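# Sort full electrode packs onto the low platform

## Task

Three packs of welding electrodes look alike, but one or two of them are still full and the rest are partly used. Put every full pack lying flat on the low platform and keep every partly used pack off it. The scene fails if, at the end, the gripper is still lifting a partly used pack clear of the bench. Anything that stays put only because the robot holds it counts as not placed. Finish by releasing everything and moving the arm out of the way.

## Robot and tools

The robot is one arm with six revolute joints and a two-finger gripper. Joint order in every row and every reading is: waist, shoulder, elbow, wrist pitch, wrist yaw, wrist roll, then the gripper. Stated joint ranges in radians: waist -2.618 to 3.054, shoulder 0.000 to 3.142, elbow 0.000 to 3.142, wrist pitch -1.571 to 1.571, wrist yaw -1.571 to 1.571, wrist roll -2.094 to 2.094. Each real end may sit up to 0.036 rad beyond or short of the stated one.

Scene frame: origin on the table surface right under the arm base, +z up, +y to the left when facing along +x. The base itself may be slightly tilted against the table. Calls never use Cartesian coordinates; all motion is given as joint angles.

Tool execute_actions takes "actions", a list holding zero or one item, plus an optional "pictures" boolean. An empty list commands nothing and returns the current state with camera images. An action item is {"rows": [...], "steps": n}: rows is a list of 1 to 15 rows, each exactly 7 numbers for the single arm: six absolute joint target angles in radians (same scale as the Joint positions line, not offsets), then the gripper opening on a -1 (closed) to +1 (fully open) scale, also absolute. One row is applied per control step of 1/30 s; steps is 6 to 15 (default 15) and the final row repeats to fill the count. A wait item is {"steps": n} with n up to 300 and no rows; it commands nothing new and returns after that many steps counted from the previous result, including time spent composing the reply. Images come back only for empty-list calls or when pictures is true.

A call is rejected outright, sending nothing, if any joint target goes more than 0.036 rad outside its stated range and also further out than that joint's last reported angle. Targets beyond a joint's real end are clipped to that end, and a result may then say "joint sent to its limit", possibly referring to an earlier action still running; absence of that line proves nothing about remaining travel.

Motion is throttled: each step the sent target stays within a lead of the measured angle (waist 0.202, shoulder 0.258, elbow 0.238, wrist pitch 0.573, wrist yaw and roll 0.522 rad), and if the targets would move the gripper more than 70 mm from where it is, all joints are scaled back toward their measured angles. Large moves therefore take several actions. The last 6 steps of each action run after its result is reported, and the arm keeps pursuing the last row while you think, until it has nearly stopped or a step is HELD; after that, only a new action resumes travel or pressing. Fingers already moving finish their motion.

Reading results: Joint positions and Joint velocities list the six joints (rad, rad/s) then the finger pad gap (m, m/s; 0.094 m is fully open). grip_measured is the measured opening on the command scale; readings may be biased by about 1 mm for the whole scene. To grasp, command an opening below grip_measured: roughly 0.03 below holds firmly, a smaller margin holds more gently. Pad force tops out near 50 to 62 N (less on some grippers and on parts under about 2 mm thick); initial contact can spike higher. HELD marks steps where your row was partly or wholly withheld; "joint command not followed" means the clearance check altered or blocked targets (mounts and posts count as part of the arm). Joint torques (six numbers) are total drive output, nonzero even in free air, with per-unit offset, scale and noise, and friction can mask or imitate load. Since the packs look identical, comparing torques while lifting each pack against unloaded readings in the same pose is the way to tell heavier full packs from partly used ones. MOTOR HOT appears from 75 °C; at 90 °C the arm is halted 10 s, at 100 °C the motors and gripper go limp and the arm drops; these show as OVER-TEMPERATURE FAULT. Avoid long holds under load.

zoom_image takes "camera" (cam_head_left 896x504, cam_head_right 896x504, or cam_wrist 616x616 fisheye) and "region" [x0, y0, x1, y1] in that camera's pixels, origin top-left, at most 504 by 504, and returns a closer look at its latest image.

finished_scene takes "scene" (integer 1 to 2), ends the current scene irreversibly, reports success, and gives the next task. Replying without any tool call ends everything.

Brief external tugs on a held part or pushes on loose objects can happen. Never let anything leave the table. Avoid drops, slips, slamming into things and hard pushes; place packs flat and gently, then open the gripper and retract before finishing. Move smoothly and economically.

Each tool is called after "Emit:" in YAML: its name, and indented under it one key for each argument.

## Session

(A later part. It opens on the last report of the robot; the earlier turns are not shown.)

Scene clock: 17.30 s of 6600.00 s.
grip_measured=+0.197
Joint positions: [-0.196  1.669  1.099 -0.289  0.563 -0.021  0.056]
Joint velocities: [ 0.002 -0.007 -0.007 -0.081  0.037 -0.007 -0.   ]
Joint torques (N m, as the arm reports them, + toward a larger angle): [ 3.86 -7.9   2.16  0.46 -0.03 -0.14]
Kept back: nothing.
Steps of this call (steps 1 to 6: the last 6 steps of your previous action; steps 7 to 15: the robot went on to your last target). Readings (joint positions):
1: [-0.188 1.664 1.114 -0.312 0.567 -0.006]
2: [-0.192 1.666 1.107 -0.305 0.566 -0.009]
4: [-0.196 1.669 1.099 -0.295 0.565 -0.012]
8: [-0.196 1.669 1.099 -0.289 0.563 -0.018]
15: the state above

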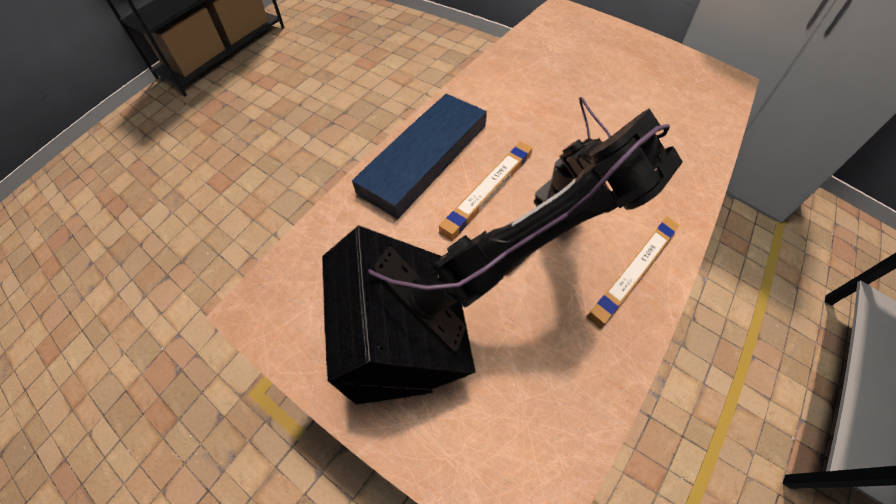

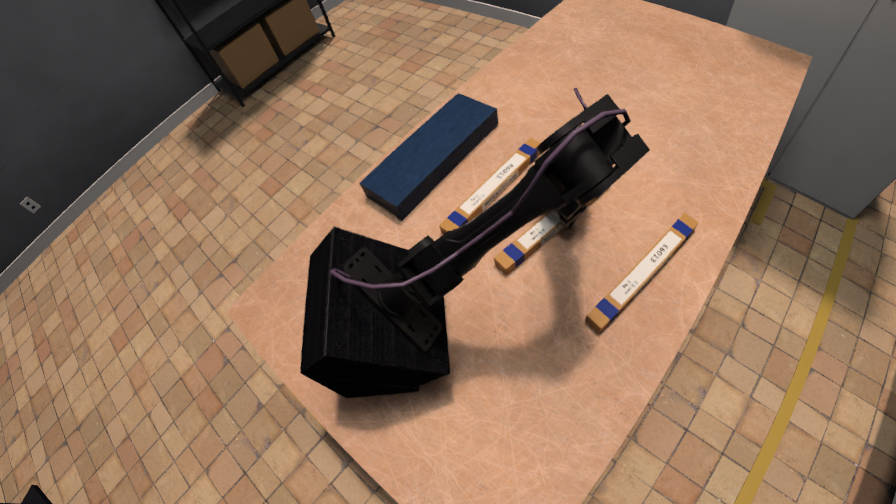

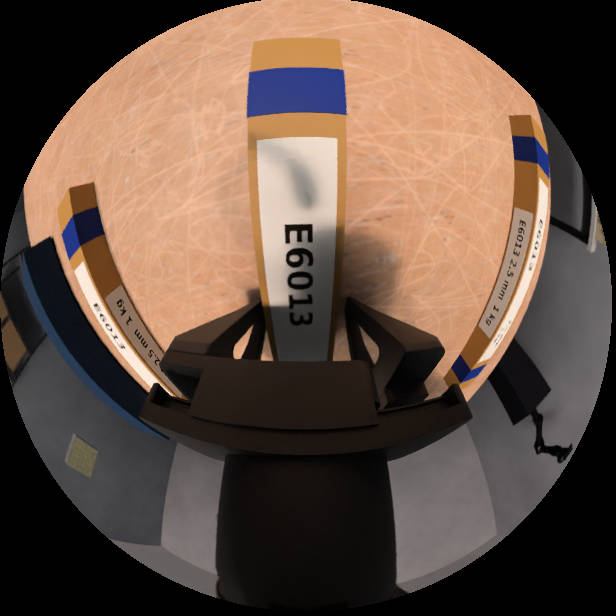

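Emit:
execute_actions:
  actions:
    - {"rows":[[-0.19,1.66,1.1,-0.28,0.558,-0.03,0.1],[-0.19,1.655,1.1,-0.28,0.558,-0.03,0.0],[-0.19,1.65,1.1,-0.28,0.558,-0.03,-0.1],[-0.19,1.65,1.1,-0.28,0.558,-0.03,-0.16],[-0.19,1.65,1.1,-0.28,0.558,-0.03,-0.22]],"steps":12}

Emit:
execute_actions:
  actions:
    - {"rows":[[-0.186,1.645,1.102,-0.287,0.56,-0.026,-0.22],[-0.18,1.638,1.104,-0.297,0.564,-0.02,-0.22],[-0.173,1.63,1.106,-0.309,0.568,-0.013,-0.22],[-0.165,1.621,1.108,-0.323,0.573,-0.005,-0.22],[-0.157,1.612,1.11,-0.337,0.578,0.003,-0.22],[-0.149,1.603,1.112,-0.351,0.583,0.011,-0.22],[-0.141,1.594,1.114,-0.365,0.588,0.019,-0.22],[-0.133,1.585,1.116,-0.379,0.593,0.027,-0.22],[-0.125,1.576,1.118,-0.393,0.598,0.035,-0.22],[-0.118,1.568,1.119,-0.405,0.602,0.042,-0.22],[-0.113,1.562,1.12,-0.414,0.605,0.047,-0.22],[-0.11,1.558,1.12,-0.42,0.607,0.05,-0.22]],"steps":15}

Emit:
execute_actions:
  actions:
    - {"steps":20}
  pictures: true

Scene clock: 18.23 s of 6600.00 s.
grip_measured=-0.171
Joint positions: [-0.196  1.669  1.099 -0.288  0.547 -0.025  0.039]
Joint velocities: [-0.002 -0.007 -0.022  0.007 -0.037 -0.007  0.001]
Joint torques (N m, as the arm reports them, + toward a larger angle): [  4.42 -10.94   3.81   0.21   0.2   -0.08]
Steps of this call (steps 1 to 15: the robot went on to your last target; steps 16 to 22: nothing new was sent; steps 23 to 28: the first 6 steps of this action). Readings (joint positions):
23: [-0.196 1.669 1.099 -0.289 0.561 -0.021]
24: [-0.196 1.669 1.099 -0.289 0.558 -0.021]
26: [-0.196 1.669 1.099 -0.288 0.550 -0.021]
28: the state above

Scene clock: 18.73 s of 6600.00 s.
grip_measured=-0.171
Joint positions: [-0.18   1.66   1.099 -0.327  0.568 -0.001  0.039]
Joint velocities: [ 0.173 -0.129 -0.002 -0.418  0.125  0.183 -0.001]
Joint torques (N m, as the arm reports them, + toward a larger angle): [  7.65 -15.17   5.26   0.1    0.16   0.05]
Steps of this call (steps 1 to 6: the last 6 steps of your previous action; steps 7 to 15: the first 9 steps of this action). Readings (joint positions):
7: [-0.196 1.669 1.099 -0.288 0.547 -0.025]
8: [-0.196 1.669 1.099 -0.288 0.547 -0.025]
10: [-0.195 1.668 1.099 -0.289 0.548 -0.025]
14: [-0.185 1.665 1.099 -0.313 0.563 -0.007]
15: the state above

Scene clock: 19.40 s of 6600.00 s.
grip_measured=-0.171
Joint positions: [-0.142  1.614  1.099 -0.407  0.593  0.038  0.039]
Joint velocities: [-0.022  0.002 -0.007  0.051 -0.022 -0.037 -0.   ]
Joint torques (N m, as the arm reports them, + toward a larger angle): [  6.68 -13.27   5.51  -0.09   0.22   0.03]
Kept back: nothing.
Steps of this call (steps 1 to 6: the last 6 steps of your previous action; steps 7 to 20: the robot went on to your last target). Readings (joint positions):
1: [-0.173 1.655 1.099 -0.343 0.573 0.005]
2: [-0.166 1.647 1.099 -0.358 0.577 0.011]
4: [-0.152 1.631 1.099 -0.382 0.582 0.021]
8: [-0.142 1.614 1.099 -0.396 0.586 0.031]
20: the state above

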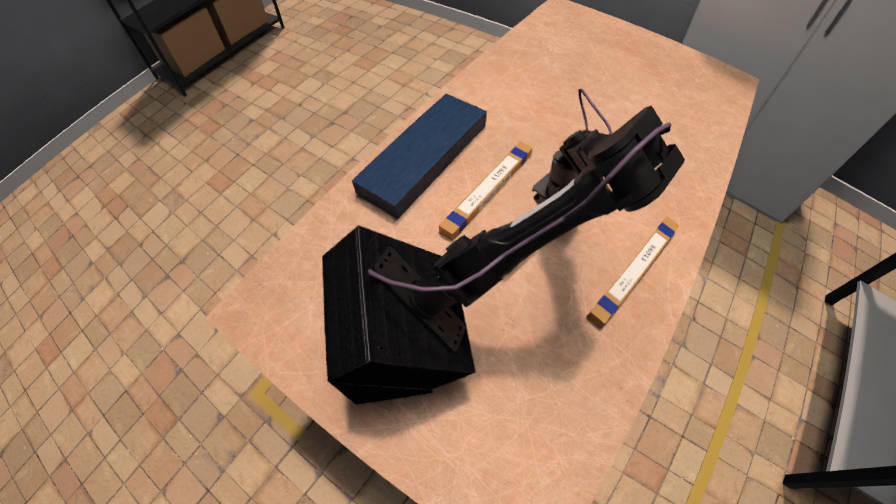

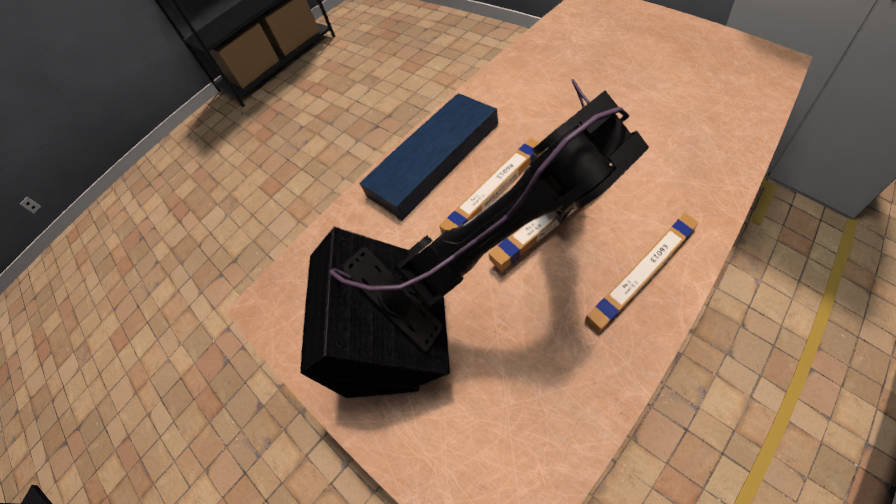

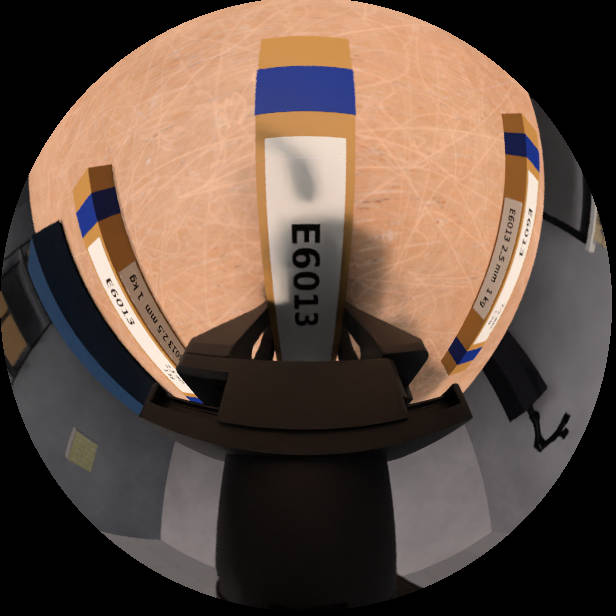

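Emit:
execute_actions:
  actions:
    - {"rows":[[-0.104,1.556,1.126,-0.43,0.61,0.055,-0.22],[-0.094,1.553,1.136,-0.446,0.616,0.064,-0.22],[-0.08,1.55,1.148,-0.468,0.624,0.076,-0.22],[-0.063,1.546,1.162,-0.496,0.634,0.09,-0.22],[-0.045,1.542,1.177,-0.526,0.644,0.106,-0.22],[-0.027,1.538,1.192,-0.556,0.655,0.122,-0.22],[-0.009,1.535,1.207,-0.586,0.665,0.138,-0.22],[0.009,1.532,1.222,-0.616,0.676,0.154,-0.22],[0.027,1.53,1.237,-0.646,0.686,0.17,-0.22],[0.045,1.528,1.252,-0.676,0.697,0.186,-0.22],[0.063,1.528,1.266,-0.706,0.707,0.202,-0.22],[0.081,1.53,1.28,-0.734,0.717,0.218,-0.22],[0.099,1.534,1.292,-0.758,0.727,0.236,-0.22],[0.117,1.542,1.303,-0.778,0.736,0.255,-0.22],[0.136,1.553,1.313,-0.794,0.745,0.275,-0.22]],"steps":15}

Emit:
execute_actions:
  actions:
    - {"rows":[[0.157,1.57,1.322,-0.8,0.752,0.3,-0.22],[0.178,1.592,1.33,-0.805,0.759,0.325,-0.22],[0.199,1.615,1.338,-0.809,0.766,0.35,-0.22],[0.22,1.639,1.346,-0.812,0.773,0.375,-0.22],[0.241,1.663,1.354,-0.815,0.78,0.4,-0.22],[0.262,1.687,1.362,-0.818,0.787,0.425,-0.22],[0.283,1.711,1.37,-0.82,0.794,0.45,-0.22],[0.304,1.735,1.378,-0.822,0.801,0.475,-0.22],[0.325,1.759,1.386,-0.824,0.808,0.5,-0.22],[0.346,1.783,1.394,-0.826,0.815,0.525,-0.22],[0.367,1.807,1.402,-0.828,0.822,0.55,-0.22],[0.388,1.831,1.41,-0.83,0.829,0.575,-0.22],[0.409,1.855,1.42,-0.832,0.836,0.6,-0.22],[0.43,1.88,1.432,-0.835,0.843,0.625,-0.22],[0.45,1.91,1.45,-0.84,0.85,0.65,-0.22]],"steps":15}

Emit:
execute_actions:
  actions:
    - {"rows":[[0.464,1.95,1.488,-0.852,0.851,0.67,-0.22],[0.478,1.995,1.532,-0.865,0.853,0.69,-0.22],[0.492,2.042,1.577,-0.878,0.854,0.71,-0.22],[0.505,2.089,1.622,-0.892,0.855,0.73,-0.22],[0.518,2.136,1.667,-0.905,0.856,0.75,-0.22],[0.531,2.183,1.712,-0.919,0.858,0.77,-0.22],[0.544,2.23,1.757,-0.932,0.859,0.79,-0.22],[0.557,2.277,1.802,-0.946,0.86,0.81,-0.22],[0.57,2.324,1.847,-0.959,0.861,0.83,-0.22],[0.583,2.371,1.892,-0.973,0.863,0.85,-0.22],[0.596,2.416,1.935,-0.986,0.864,0.87,-0.22],[0.608,2.457,1.975,-0.998,0.865,0.888,-0.22],[0.618,2.492,2.008,-1.008,0.866,0.902,-0.22],[0.626,2.519,2.034,-1.015,0.867,0.913,-0.22],[0.63,2.535,2.05,-1.02,0.867,0.92,-0.22]],"steps":15}

Emit:
execute_actions:
  actions:
    - {"steps":22}
  pictures: true

Scene clock: 21.70 s of 6600.00 s.
grip_measured=-0.171
Joint positions: [-0.052  1.611  1.161 -0.542  0.644  0.105  0.039]
Joint velocities: [ 0.589 -0.066  0.427 -0.813  0.139  0.388  0.001]
Joint torques (N m, as the arm reports them, + toward a larger angle): [  7.79 -14.59   7.81   0.11   0.21   0.04]
Steps of this call (steps 1 to 15: the robot went on to your last target; steps 16 to 60: nothing new was sent; steps 61 to 69: the first 9 steps of this action). Readings (joint positions):
61: [-0.142 1.614 1.099 -0.408 0.593 0.039]
62: [-0.141 1.614 1.099 -0.410 0.595 0.042]
64: [-0.131 1.614 1.104 -0.428 0.606 0.053]
68: [-0.072 1.613 1.147 -0.518 0.638 0.093]
69: the state above

Scene clock: 22.20 s of 6600.00 s.
grip_measured=-0.171
Joint positions: [ 0.238  1.719  1.342 -0.778  0.786  0.389  0.039]
Joint velocities: [ 0.593  0.823  0.188 -0.154  0.154  0.725  0.   ]
Joint torques (N m, as the arm reports them, + toward a larger angle): [10.35 -8.93  6.77 -0.22 -0.02 -0.05]
Steps of this call (steps 1 to 6: the last 6 steps of your previous action; steps 7 to 15: the first 9 steps of this action). Readings (joint positions):
7: [0.086 1.596 1.268 -0.699 0.703 0.210]
8: [0.103 1.597 1.277 -0.714 0.714 0.230]
10: [0.140 1.610 1.297 -0.744 0.738 0.273]
14: [0.218 1.691 1.335 -0.775 0.779 0.365]
15: the state above

Scene clock: 22.70 s of 6600.00 s.
grip_measured=-0.171
Joint positions: [ 0.486  2.269  1.735 -0.9    0.84   0.73   0.039]
Joint velocities: [ 0.271  1.292  1.424 -0.11   0.154  0.667 -0.001]
Joint torques (N m, as the arm reports them, + toward a larger angle): [ 14.73 -11.29   6.46  -0.33   0.08  -0.02]
Steps of this call (steps 1 to 6: the last 6 steps of your previous action; steps 7 to 15: the first 9 steps of this action). Readings (joint positions):
7: [0.382 1.927 1.395 -0.815 0.812 0.559]
8: [0.400 1.961 1.419 -0.832 0.814 0.582]
10: [0.431 2.043 1.494 -0.867 0.819 0.625]
14: [0.475 2.224 1.686 -0.896 0.835 0.708]
15: the state above

Scene clock: 23.43 s of 6600.00 s.
grip_measured=-0.171
Joint positions: [ 0.579  2.6    2.007 -0.994  0.855  0.906  0.039]
Joint velocities: [ 0.002 -0.007 -0.012 -0.081  0.007  0.051 -0.   ]
Joint torques (N m, as the arm reports them, + toward a larger angle): [ 14.52 -14.96   7.62  -0.29   0.21   0.07]
Kept back: nothing.
Steps of this call (steps 1 to 6: the last 6 steps of your previous action; steps 7 to 22: the robot went on to your last target). Readings (joint positions):
1: [0.496 2.314 1.783 -0.905 0.844 0.752]
2: [0.506 2.359 1.829 -0.911 0.848 0.773]
4: [0.527 2.446 1.915 -0.923 0.854 0.813]
8: [0.567 2.570 2.001 -0.933 0.851 0.871]
22: the state above

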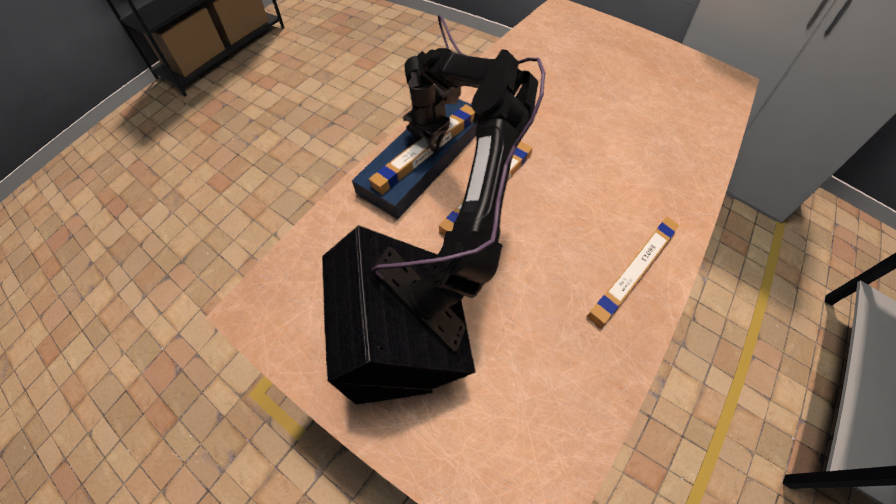

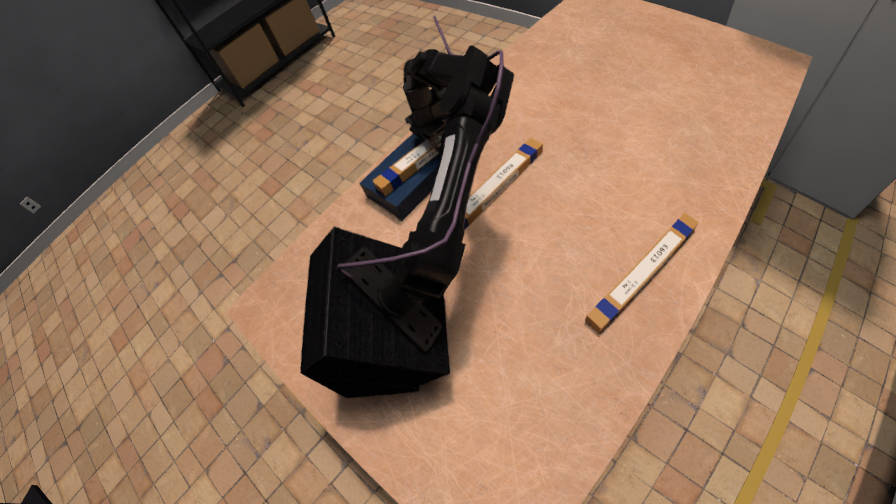

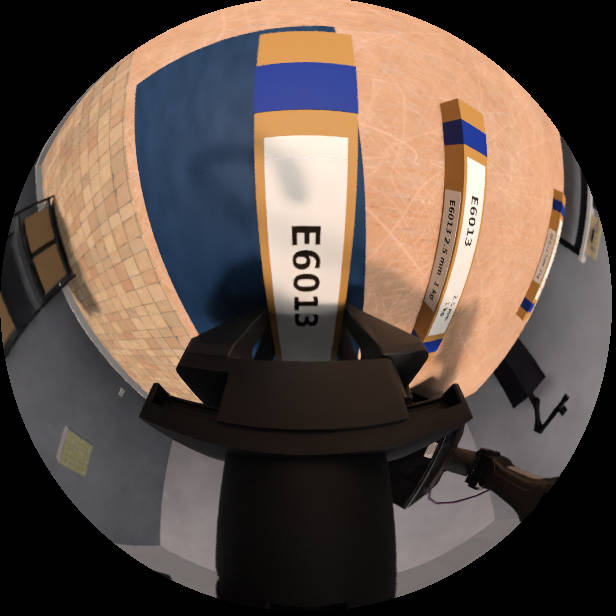

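Emit:
execute_actions:
  actions:
    - {"rows":[[0.636,2.545,2.065,-1.025,0.867,0.91,-0.22],[0.642,2.56,2.085,-1.032,0.868,0.9,-0.22],[0.648,2.578,2.108,-1.04,0.869,0.89,-0.22],[0.653,2.597,2.132,-1.048,0.87,0.88,-0.22],[0.657,2.616,2.156,-1.056,0.871,0.87,-0.22],[0.661,2.635,2.18,-1.064,0.872,0.86,-0.22],[0.664,2.654,2.204,-1.072,0.873,0.85,-0.22],[0.667,2.673,2.228,-1.08,0.874,0.84,-0.22],[0.669,2.692,2.252,-1.088,0.875,0.83,-0.22],[0.671,2.711,2.275,-1.096,0.875,0.82,-0.22],[0.672,2.729,2.297,-1.104,0.875,0.812,-0.22],[0.673,2.745,2.316,-1.11,0.875,0.806,-0.22],[0.674,2.758,2.331,-1.116,0.875,0.8,-0.22],[0.674,2.77,2.343,-1.12,0.875,0.8,-0.22]],"steps":15}

Emit:
execute_actions:
  actions:
    - {"steps":20}
  pictures: true

Scene clock: 24.53 s of 6600.00 s.
grip_measured=-0.171
Joint positions: [ 0.586  2.679  2.174 -1.045  0.865  0.875  0.039]
Joint velocities: [ 0.09   0.486  0.769 -0.037  0.125 -0.242  0.   ]
Joint torques (N m, as the arm reports them, + toward a larger angle): [ 17.14 -11.83   6.96  -0.32   0.06  -0.19]
Steps of this call (steps 1 to 15: the robot went on to your last target; steps 16 to 24: nothing new was sent; steps 25 to 33: the first 9 steps of this action). Readings (joint positions):
25: [0.579 2.600 2.009 -0.996 0.855 0.908]
26: [0.579 2.601 2.014 -1.001 0.855 0.908]
28: [0.579 2.611 2.045 -1.022 0.855 0.904]
32: [0.583 2.663 2.148 -1.043 0.863 0.882]
33: the state above

Scene clock: 25.20 s of 6600.00 s.
grip_measured=-0.171
Joint positions: [ 0.621  2.795  2.302 -1.093  0.861  0.816  0.039]
Joint velocities: [-0.002  0.012 -0.002 -0.051 -0.022  0.007 -0.   ]
Joint torques (N m, as the arm reports them, + toward a larger angle): [ 15.25 -12.73   7.8   -0.32   0.23  -0.2 ]
Kept back: nothing.
Steps of this call (steps 1 to 6: the last 6 steps of your previous action; steps 7 to 20: the robot went on to your last target). Readings (joint positions):
1: [0.589 2.697 2.199 -1.048 0.867 0.866]
2: [0.592 2.714 2.224 -1.054 0.867 0.858]
4: [0.599 2.748 2.266 -1.066 0.867 0.840]
8: [0.615 2.787 2.301 -1.085 0.864 0.822]
20: the state above

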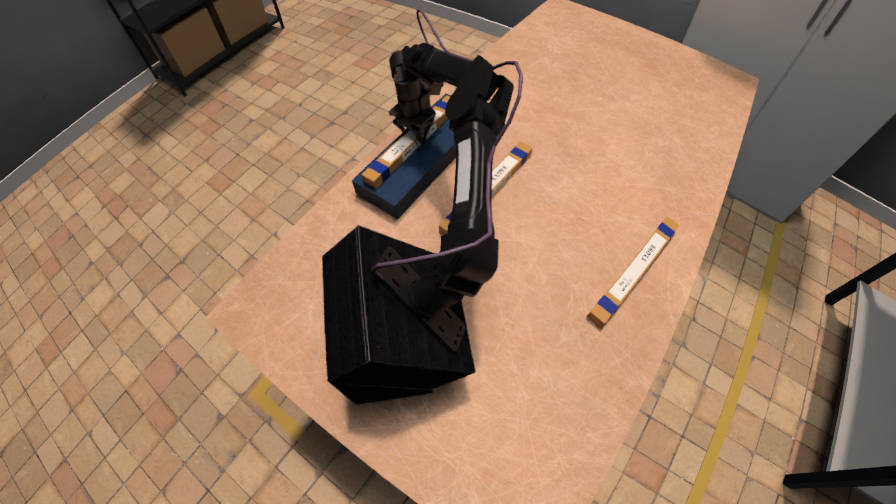

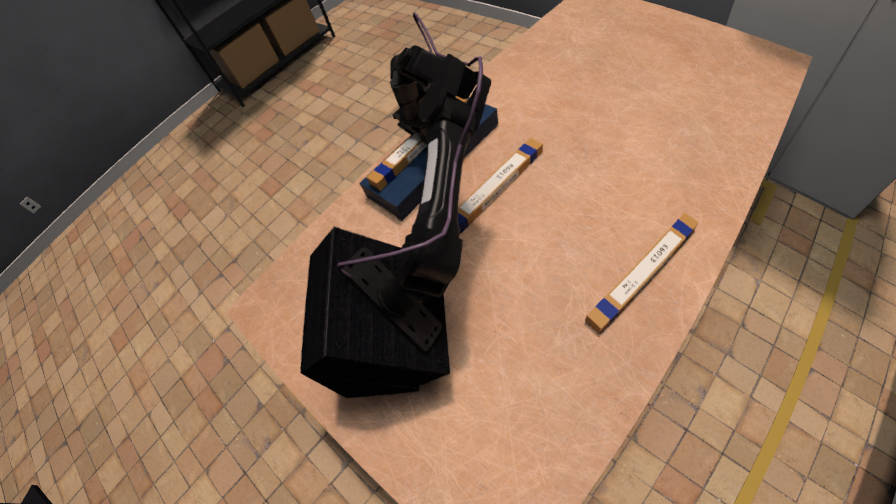

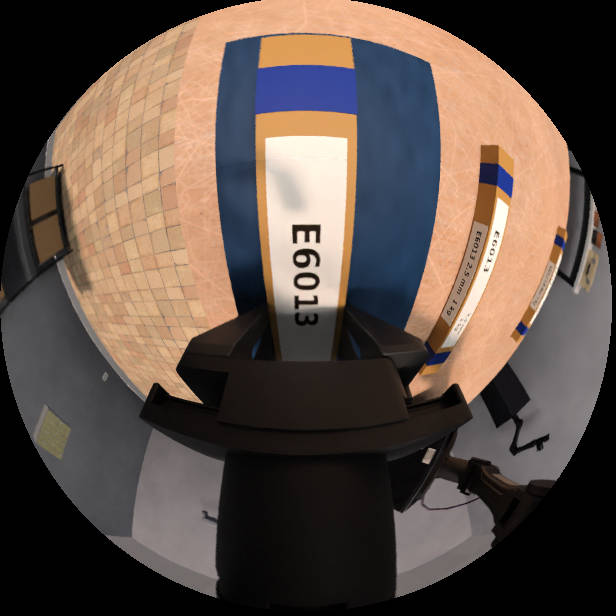

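Emit:
execute_actions:
  actions:
    - {"rows":[[0.668,2.771,2.336,-1.112,0.874,0.797,-0.22],[0.662,2.772,2.329,-1.104,0.873,0.794,-0.22],[0.656,2.773,2.322,-1.096,0.872,0.791,-0.22],[0.651,2.774,2.316,-1.088,0.871,0.788,-0.22],[0.646,2.775,2.31,-1.08,0.87,0.785,-0.22],[0.641,2.776,2.304,-1.07,0.87,0.782,-0.22],[0.637,2.777,2.299,-1.06,0.87,0.779,-0.22],[0.633,2.778,2.294,-1.05,0.87,0.776,-0.22],[0.629,2.779,2.289,-1.04,0.87,0.773,-0.22],[0.625,2.78,2.285,-1.03,0.87,0.77,-0.22]],"steps":15}

Emit:
execute_actions:
  actions:
    - {"steps":14}
  pictures: true

Scene clock: 26.03 s of 6600.00 s.
grip_measured=-0.171
Joint positions: [ 0.617  2.795  2.302 -1.09   0.856  0.809  0.039]
Joint velocities: [ 0.007 -0.002 -0.017  0.022 -0.022 -0.051 -0.001]
Joint torques (N m, as the arm reports them, + toward a larger angle): [ 11.75 -12.13   3.54   0.51   0.26  -0.3 ]
Steps of this call (steps 1 to 15: the robot went on to your last target; step 16: nothing new was sent; steps 17 to 25: the first 9 steps of this action). Readings (joint positions):
17: [0.621 2.795 2.302 -1.093 0.861 0.816]
18: [0.621 2.795 2.302 -1.093 0.861 0.816]
20: [0.620 2.795 2.302 -1.093 0.860 0.814]
24: [0.618 2.795 2.302 -1.091 0.857 0.811]
25: the state above

Scene clock: 26.50 s of 6600.00 s.
grip_measured=-0.171
Joint positions: [ 0.617  2.795  2.299 -1.086  0.857  0.805  0.039]
Joint velocities: [ 0.007  0.007 -0.017  0.022 -0.037 -0.066  0.   ]
Joint torques (N m, as the arm reports them, + toward a larger angle): [ 11.47 -11.93   3.54   0.59   0.22  -0.41]
Kept back: nothing.
Steps of this call (steps 1 to 6: the last 6 steps of your previous action; steps 7 to 14: the robot went on to your last target). Readings (joint positions):
1: [0.617 2.795 2.300 -1.088 0.856 0.806]
2: [0.617 2.795 2.299 -1.086 0.856 0.805]
4: [0.617 2.795 2.299 -1.086 0.857 0.805]
8: [0.617 2.795 2.299 -1.086 0.857 0.805]
14: the state above

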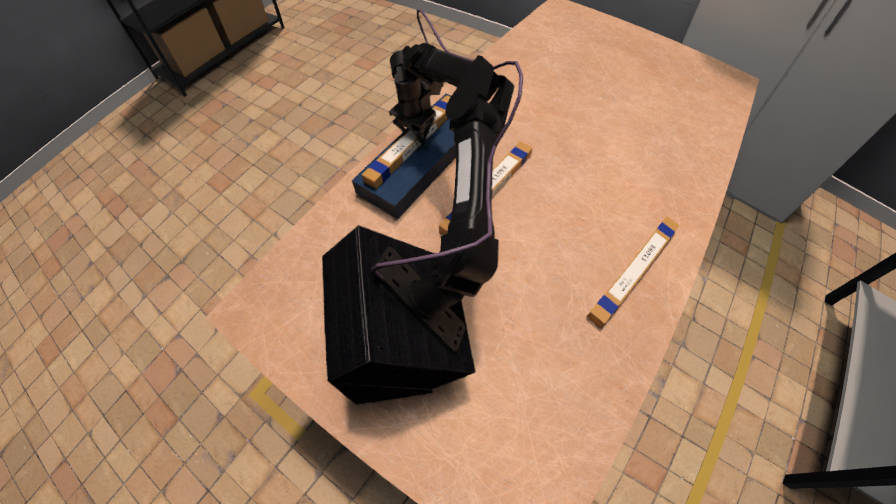

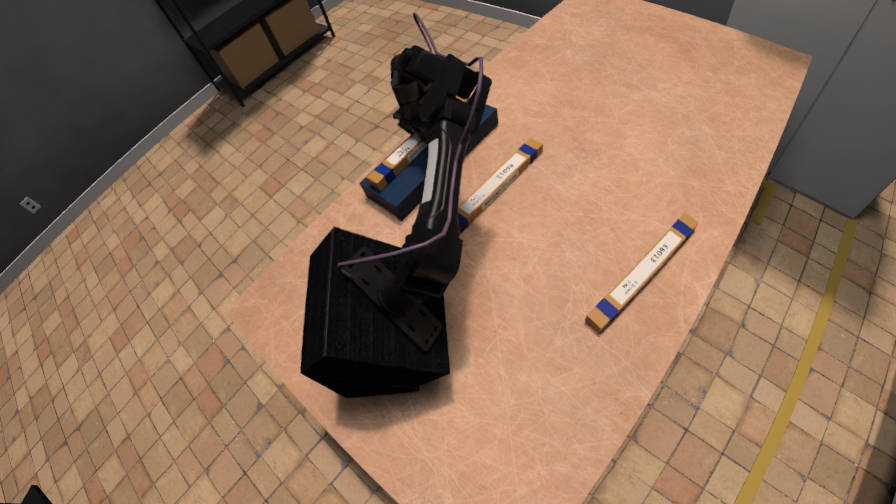

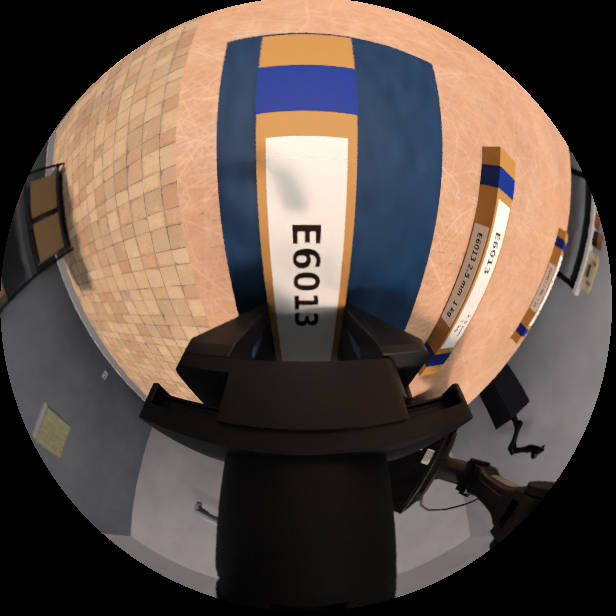

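Emit:
execute_actions:
  actions:
    - {"rows":[[0.628,2.78,2.295,-1.06,0.865,0.79,-0.15],[0.63,2.78,2.3,-1.08,0.862,0.8,-0.05],[0.632,2.78,2.305,-1.085,0.86,0.805,0.1],[0.632,2.78,2.305,-1.085,0.86,0.805,0.25],[0.632,2.78,2.305,-1.085,0.86,0.805,0.3],[0.638,2.777,2.315,-1.1,0.86,0.81,0.3],[0.646,2.774,2.326,-1.12,0.86,0.817,0.3],[0.655,2.771,2.338,-1.14,0.86,0.825,0.3],[0.664,2.768,2.35,-1.162,0.86,0.833,0.3],[0.673,2.765,2.362,-1.184,0.86,0.841,0.3],[0.682,2.762,2.374,-1.206,0.86,0.849,0.3],[0.691,2.759,2.385,-1.228,0.86,0.857,0.3],[0.698,2.756,2.394,-1.246,0.86,0.864,0.3],[0.703,2.753,2.4,-1.26,0.86,0.87,0.3]],"steps":15}

Emit:
execute_actions:
  actions:
    - {"steps":14}
  pictures: true

Scene clock: 27.57 s of 6600.00 s.
grip_measured=+0.297
Joint positions: [ 0.62   2.795  2.308 -1.107  0.857  0.81   0.061]
Joint velocities: [ 0.032 -0.017  0.129 -0.344  0.051  0.095 -0.002]
Joint torques (N m, as the arm reports them, + toward a larger angle): [ 14.33 -12.82   7.01  -0.01   0.1    0.06]
Steps of this call (steps 1 to 15: the robot went on to your last target; steps 16 to 23: nothing new was sent; steps 24 to 32: the first 9 steps of this action). Readings (joint positions):
24: [0.617 2.795 2.299 -1.086 0.857 0.805]
25: [0.617 2.795 2.299 -1.087 0.857 0.805]
27: [0.617 2.795 2.299 -1.088 0.857 0.805]
31: [0.618 2.795 2.303 -1.097 0.857 0.807]
32: the state above

Scene clock: 28.03 s of 6600.00 s.
grip_measured=+0.297
Joint positions: [ 0.688  2.771  2.38  -1.239  0.857  0.855  0.061]
Joint velocities: [-0.017 -0.012 -0.007 -0.066 -0.007  0.066 -0.   ]
Joint torques (N m, as the arm reports them, + toward a larger angle): [ 12.05 -11.98   6.29  -0.06   0.11   0.07]
Kept back: nothing.
Steps of this call (steps 1 to 6: the last 6 steps of your previous action; steps 7 to 14: the robot went on to your last target). Readings (joint positions):
1: [0.622 2.795 2.315 -1.121 0.857 0.813]
2: [0.627 2.795 2.325 -1.136 0.857 0.818]
4: [0.641 2.795 2.349 -1.169 0.857 0.829]
8: [0.676 2.780 2.373 -1.215 0.857 0.846]
14: the state above

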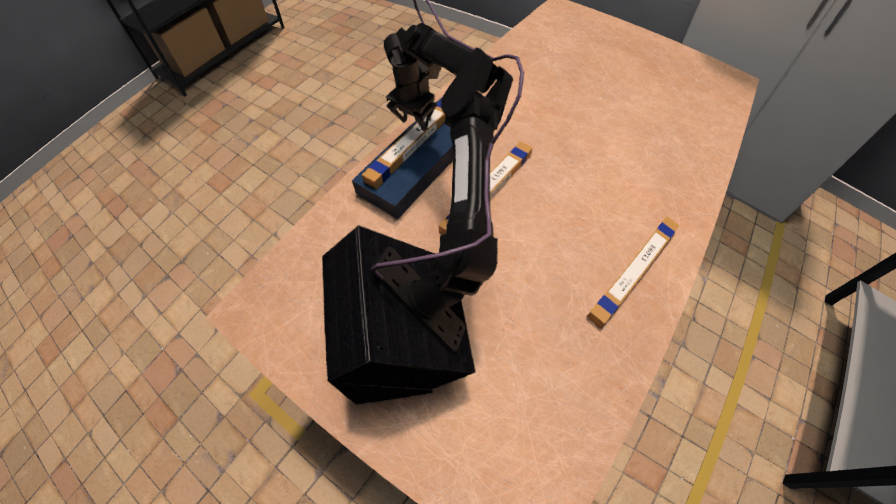

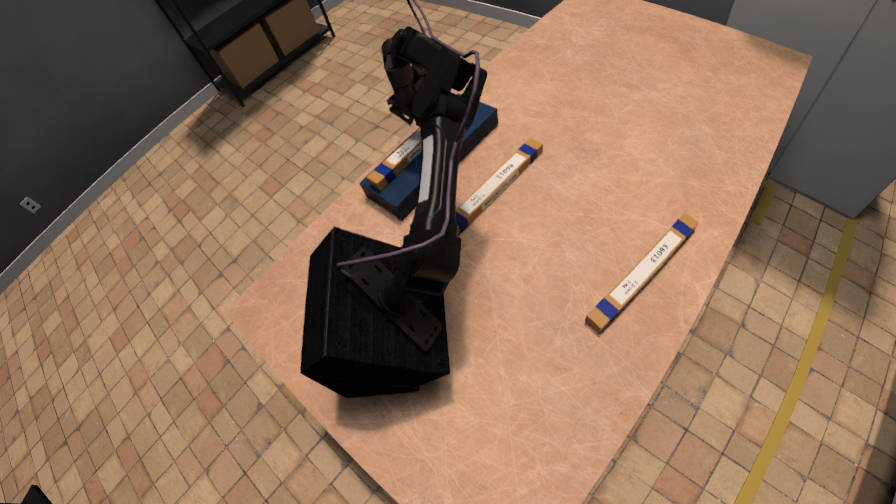

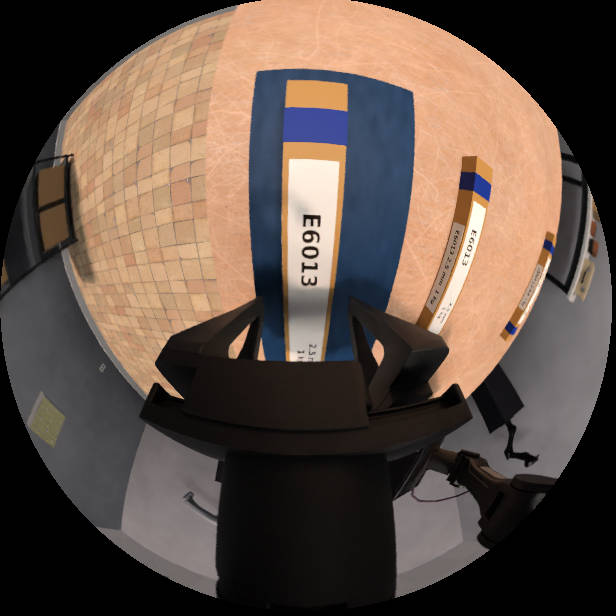

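Emit:
execute_actions:
  actions:
    - {"rows":[[0.702,2.74,2.385,-1.255,0.86,0.865,0.35],[0.7,2.718,2.358,-1.246,0.86,0.857,0.4],[0.696,2.688,2.322,-1.233,0.86,0.846,0.45],[0.69,2.652,2.278,-1.216,0.86,0.832,0.5],[0.682,2.612,2.23,-1.196,0.859,0.815,0.55],[0.672,2.572,2.18,-1.174,0.858,0.796,0.6],[0.66,2.532,2.13,-1.15,0.857,0.776,0.65],[0.647,2.492,2.08,-1.125,0.856,0.756,0.7],[0.633,2.452,2.03,-1.1,0.855,0.736,0.75],[0.618,2.412,1.98,-1.075,0.854,0.716,0.8],[0.602,2.372,1.93,-1.05,0.853,0.696,0.85],[0.585,2.332,1.88,-1.025,0.852,0.676,0.9],[0.568,2.292,1.83,-1.0,0.851,0.656,0.95],[0.551,2.252,1.78,-0.975,0.85,0.636,1],[0.534,2.214,1.732,-0.95,0.848,0.614,1]],"steps":15}

Emit:
execute_actions:
  actions:
    - {"rows":[[0.516,2.18,1.688,-0.923,0.846,0.591,1],[0.498,2.148,1.646,-0.896,0.844,0.568,1],[0.48,2.118,1.606,-0.868,0.841,0.545,1],[0.462,2.09,1.568,-0.84,0.838,0.522,1],[0.444,2.065,1.533,-0.812,0.835,0.499,1],[0.426,2.042,1.5,-0.784,0.832,0.476,1],[0.408,2.022,1.47,-0.756,0.829,0.453,1],[0.391,2.004,1.442,-0.73,0.826,0.43,1],[0.374,1.989,1.417,-0.704,0.823,0.407,1],[0.358,1.976,1.395,-0.68,0.82,0.385,1],[0.344,1.965,1.376,-0.658,0.817,0.366,1],[0.332,1.957,1.36,-0.638,0.815,0.35,1],[0.322,1.951,1.347,-0.622,0.813,0.336,1],[0.315,1.947,1.338,-0.612,0.811,0.326,1],[0.31,1.945,1.333,-0.605,0.81,0.32,1]],"steps":15}

Emit:
execute_actions:
  actions:
    - {"steps":20}
  pictures: true

Scene clock: 29.00 s of 6600.00 s.
grip_measured=+0.723
Joint positions: [ 0.66   2.567  2.113 -1.18   0.848  0.805  0.081]
Joint velocities: [-0.305 -1.258 -1.409  0.52  -0.051 -0.418  0.049]
Joint torques (N m, as the arm reports them, + toward a larger angle): [  9.31 -12.86   4.69   0.     0.24  -0.11]
Steps of this call (steps 1 to 20: the robot went on to your last target; steps 21 to 29: the first 9 steps of this action). Readings (joint positions):
21: [0.688 2.771 2.380 -1.250 0.857 0.858]
22: [0.688 2.768 2.377 -1.250 0.856 0.858]
24: [0.687 2.742 2.338 -1.239 0.855 0.855]
28: [0.670 2.610 2.161 -1.196 0.849 0.819]
29: the state above

Scene clock: 29.50 s of 6600.00 s.
grip_measured=+1.000
Joint positions: [ 0.391  2.034  1.48  -0.828  0.838  0.513  0.094]
Joint velocities: [-0.447 -0.447 -0.852  0.725 -0.11  -0.652  0.   ]
Joint torques (N m, as the arm reports them, + toward a larger angle): [ 8.18 -9.65  3.49  0.07  0.1  -0.15]
Steps of this call (steps 1 to 6: the last 6 steps of your previous action; steps 7 to 15: the first 9 steps of this action). Readings (joint positions):
7: [0.533 2.254 1.785 -1.027 0.846 0.685]
8: [0.513 2.215 1.741 -1.004 0.846 0.665]
10: [0.474 2.147 1.656 -0.955 0.846 0.623]
14: [0.407 2.051 1.510 -0.854 0.841 0.536]
15: the state above

Scene clock: 30.17 s of 6600.00 s.
grip_measured=+1.000
Joint positions: [ 0.294  1.974  1.345 -0.623  0.814  0.333  0.094]
Joint velocities: [ 0.007  0.007 -0.002 -0.066  0.037  0.007  0.   ]
Joint torques (N m, as the arm reports them, + toward a larger angle): [  8.29 -10.73   3.07   0.15   0.02  -0.15]
Kept back: nothing.
Steps of this call (steps 1 to 6: the last 6 steps of your previous action; steps 7 to 20: the robot went on to your last target). Readings (joint positions):
1: [0.375 2.019 1.451 -0.804 0.836 0.491]
2: [0.359 2.008 1.426 -0.780 0.833 0.469]
4: [0.330 1.989 1.385 -0.735 0.828 0.428]
8: [0.296 1.974 1.347 -0.674 0.821 0.372]
20: the state above

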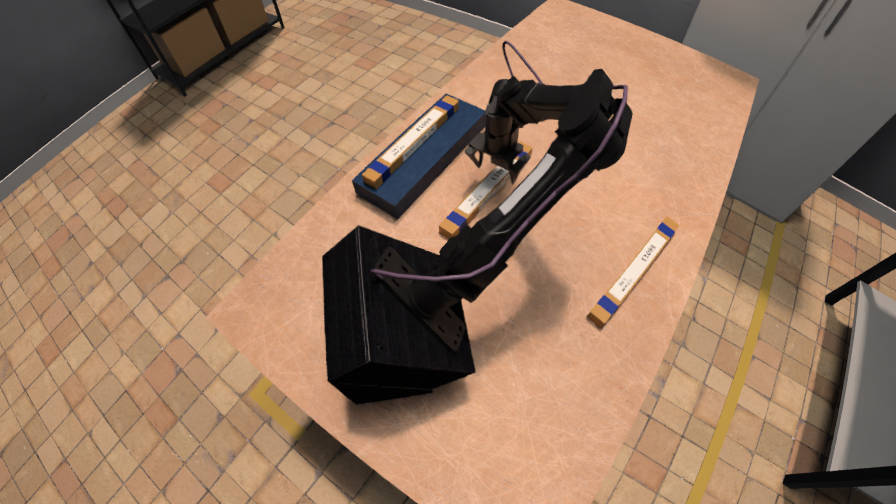

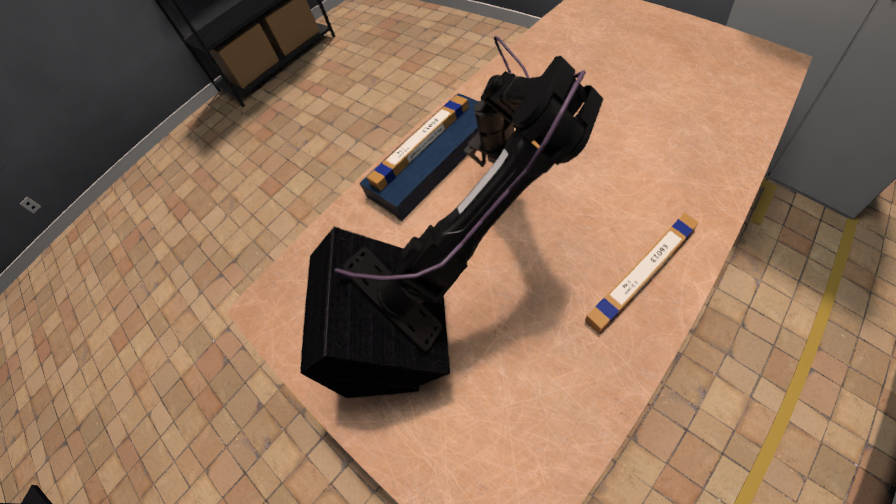

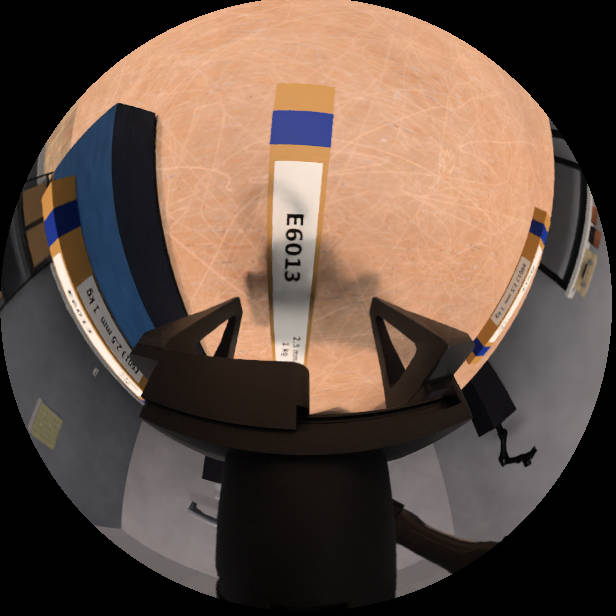

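Emit:
execute_actions:
  actions:
    - {"rows":[[0.306,1.965,1.328,-0.592,0.809,0.33,0.95],[0.302,1.98,1.321,-0.575,0.808,0.335,0.9],[0.297,1.988,1.313,-0.555,0.806,0.337,0.85],[0.292,1.995,1.305,-0.535,0.804,0.335,0.8],[0.287,2.002,1.297,-0.515,0.802,0.332,0.75],[0.282,2.008,1.289,-0.495,0.801,0.329,0.7],[0.277,2.014,1.281,-0.475,0.799,0.325,0.65],[0.272,2.02,1.273,-0.455,0.797,0.321,0.6],[0.267,2.026,1.265,-0.435,0.795,0.317,0.6],[0.262,2.032,1.257,-0.415,0.794,0.313,0.6],[0.257,2.038,1.25,-0.397,0.792,0.309,0.6],[0.252,2.043,1.244,-0.38,0.79,0.305,0.6],[0.247,2.048,1.238,-0.366,0.789,0.302,0.6],[0.243,2.052,1.234,-0.355,0.788,0.3,0.6]],"steps":15}

Emit:
execute_actions:
  actions:
    - {"steps":18}
  pictures: true

Scene clock: 31.03 s of 6600.00 s.
grip_measured=+0.609
Joint positions: [ 0.274  1.995  1.297 -0.516  0.806  0.33   0.076]
Joint velocities: [-0.164  0.232 -0.252  0.52  -0.125  0.007 -0.012]
Joint torques (N m, as the arm reports them, + toward a larger angle): [ 7.2  -7.16  2.43  0.12  0.02 -0.2 ]
Steps of this call (steps 1 to 17: the robot went on to your last target; steps 18 to 26: the first 9 steps of this action). Readings (joint positions):
18: [0.294 1.974 1.345 -0.618 0.813 0.331]
19: [0.294 1.974 1.343 -0.613 0.813 0.331]
21: [0.293 1.974 1.335 -0.592 0.812 0.331]
25: [0.279 1.988 1.306 -0.533 0.807 0.331]
26: the state above

Scene clock: 31.63 s of 6600.00 s.
grip_measured=+0.603
Joint positions: [ 0.233  2.051  1.242 -0.373  0.791  0.311  0.075]
Joint velocities: [ 0.017  0.007 -0.012  0.066 -0.081  0.007  0.001]
Joint torques (N m, as the arm reports them, + toward a larger angle): [ 7.9  -8.51  2.7   0.17  0.03 -0.17]
Kept back: nothing.
Steps of this call (steps 1 to 6: the last 6 steps of your previous action; steps 7 to 18: the robot went on to your last target). Readings (joint positions):
1: [0.268 2.003 1.289 -0.499 0.804 0.329]
2: [0.261 2.011 1.280 -0.481 0.803 0.327]
4: [0.249 2.028 1.263 -0.449 0.799 0.323]
8: [0.234 2.050 1.243 -0.408 0.793 0.316]
18: the state above

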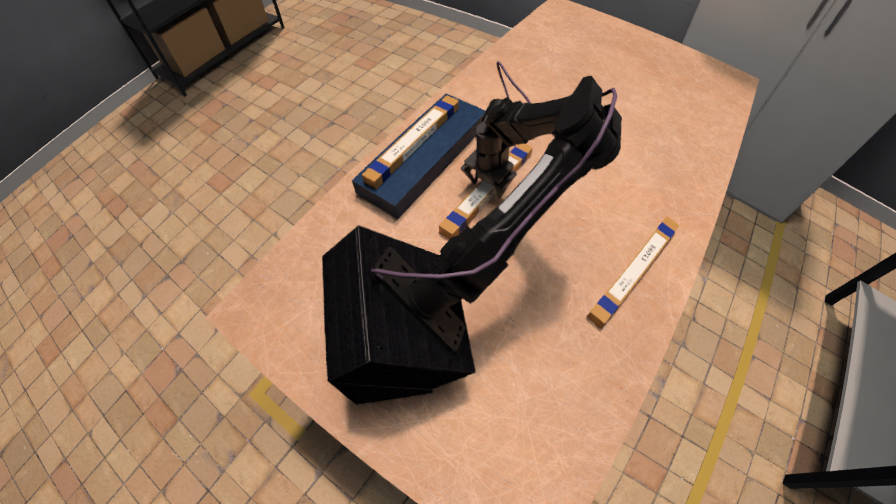

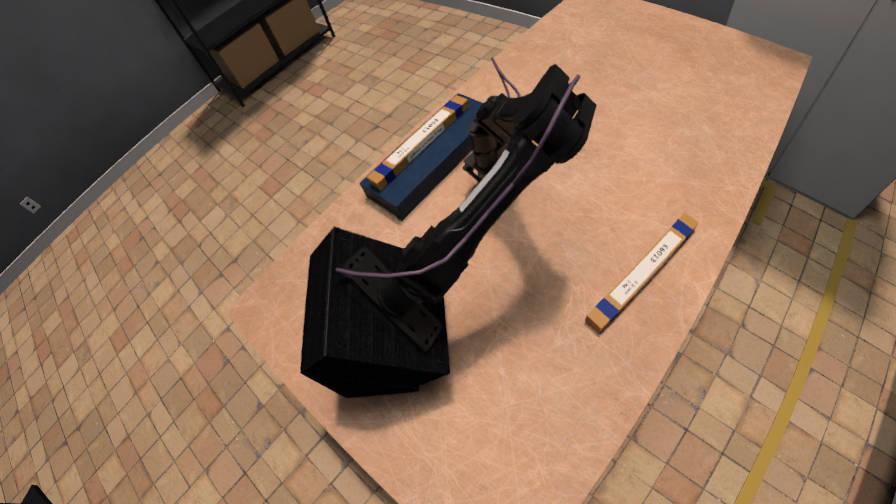

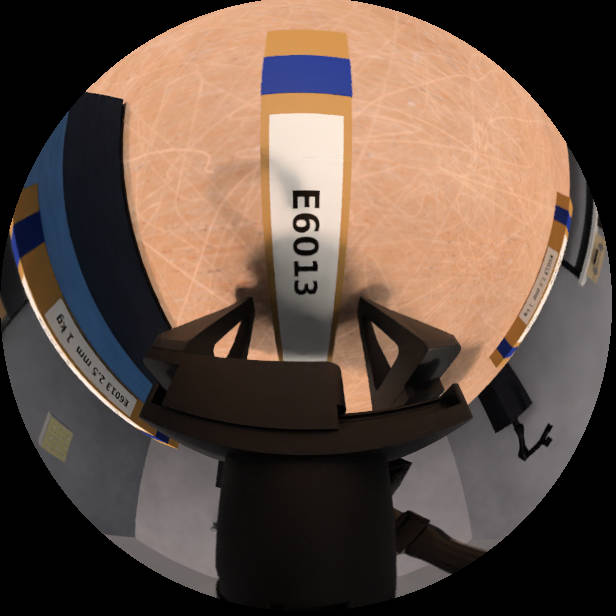

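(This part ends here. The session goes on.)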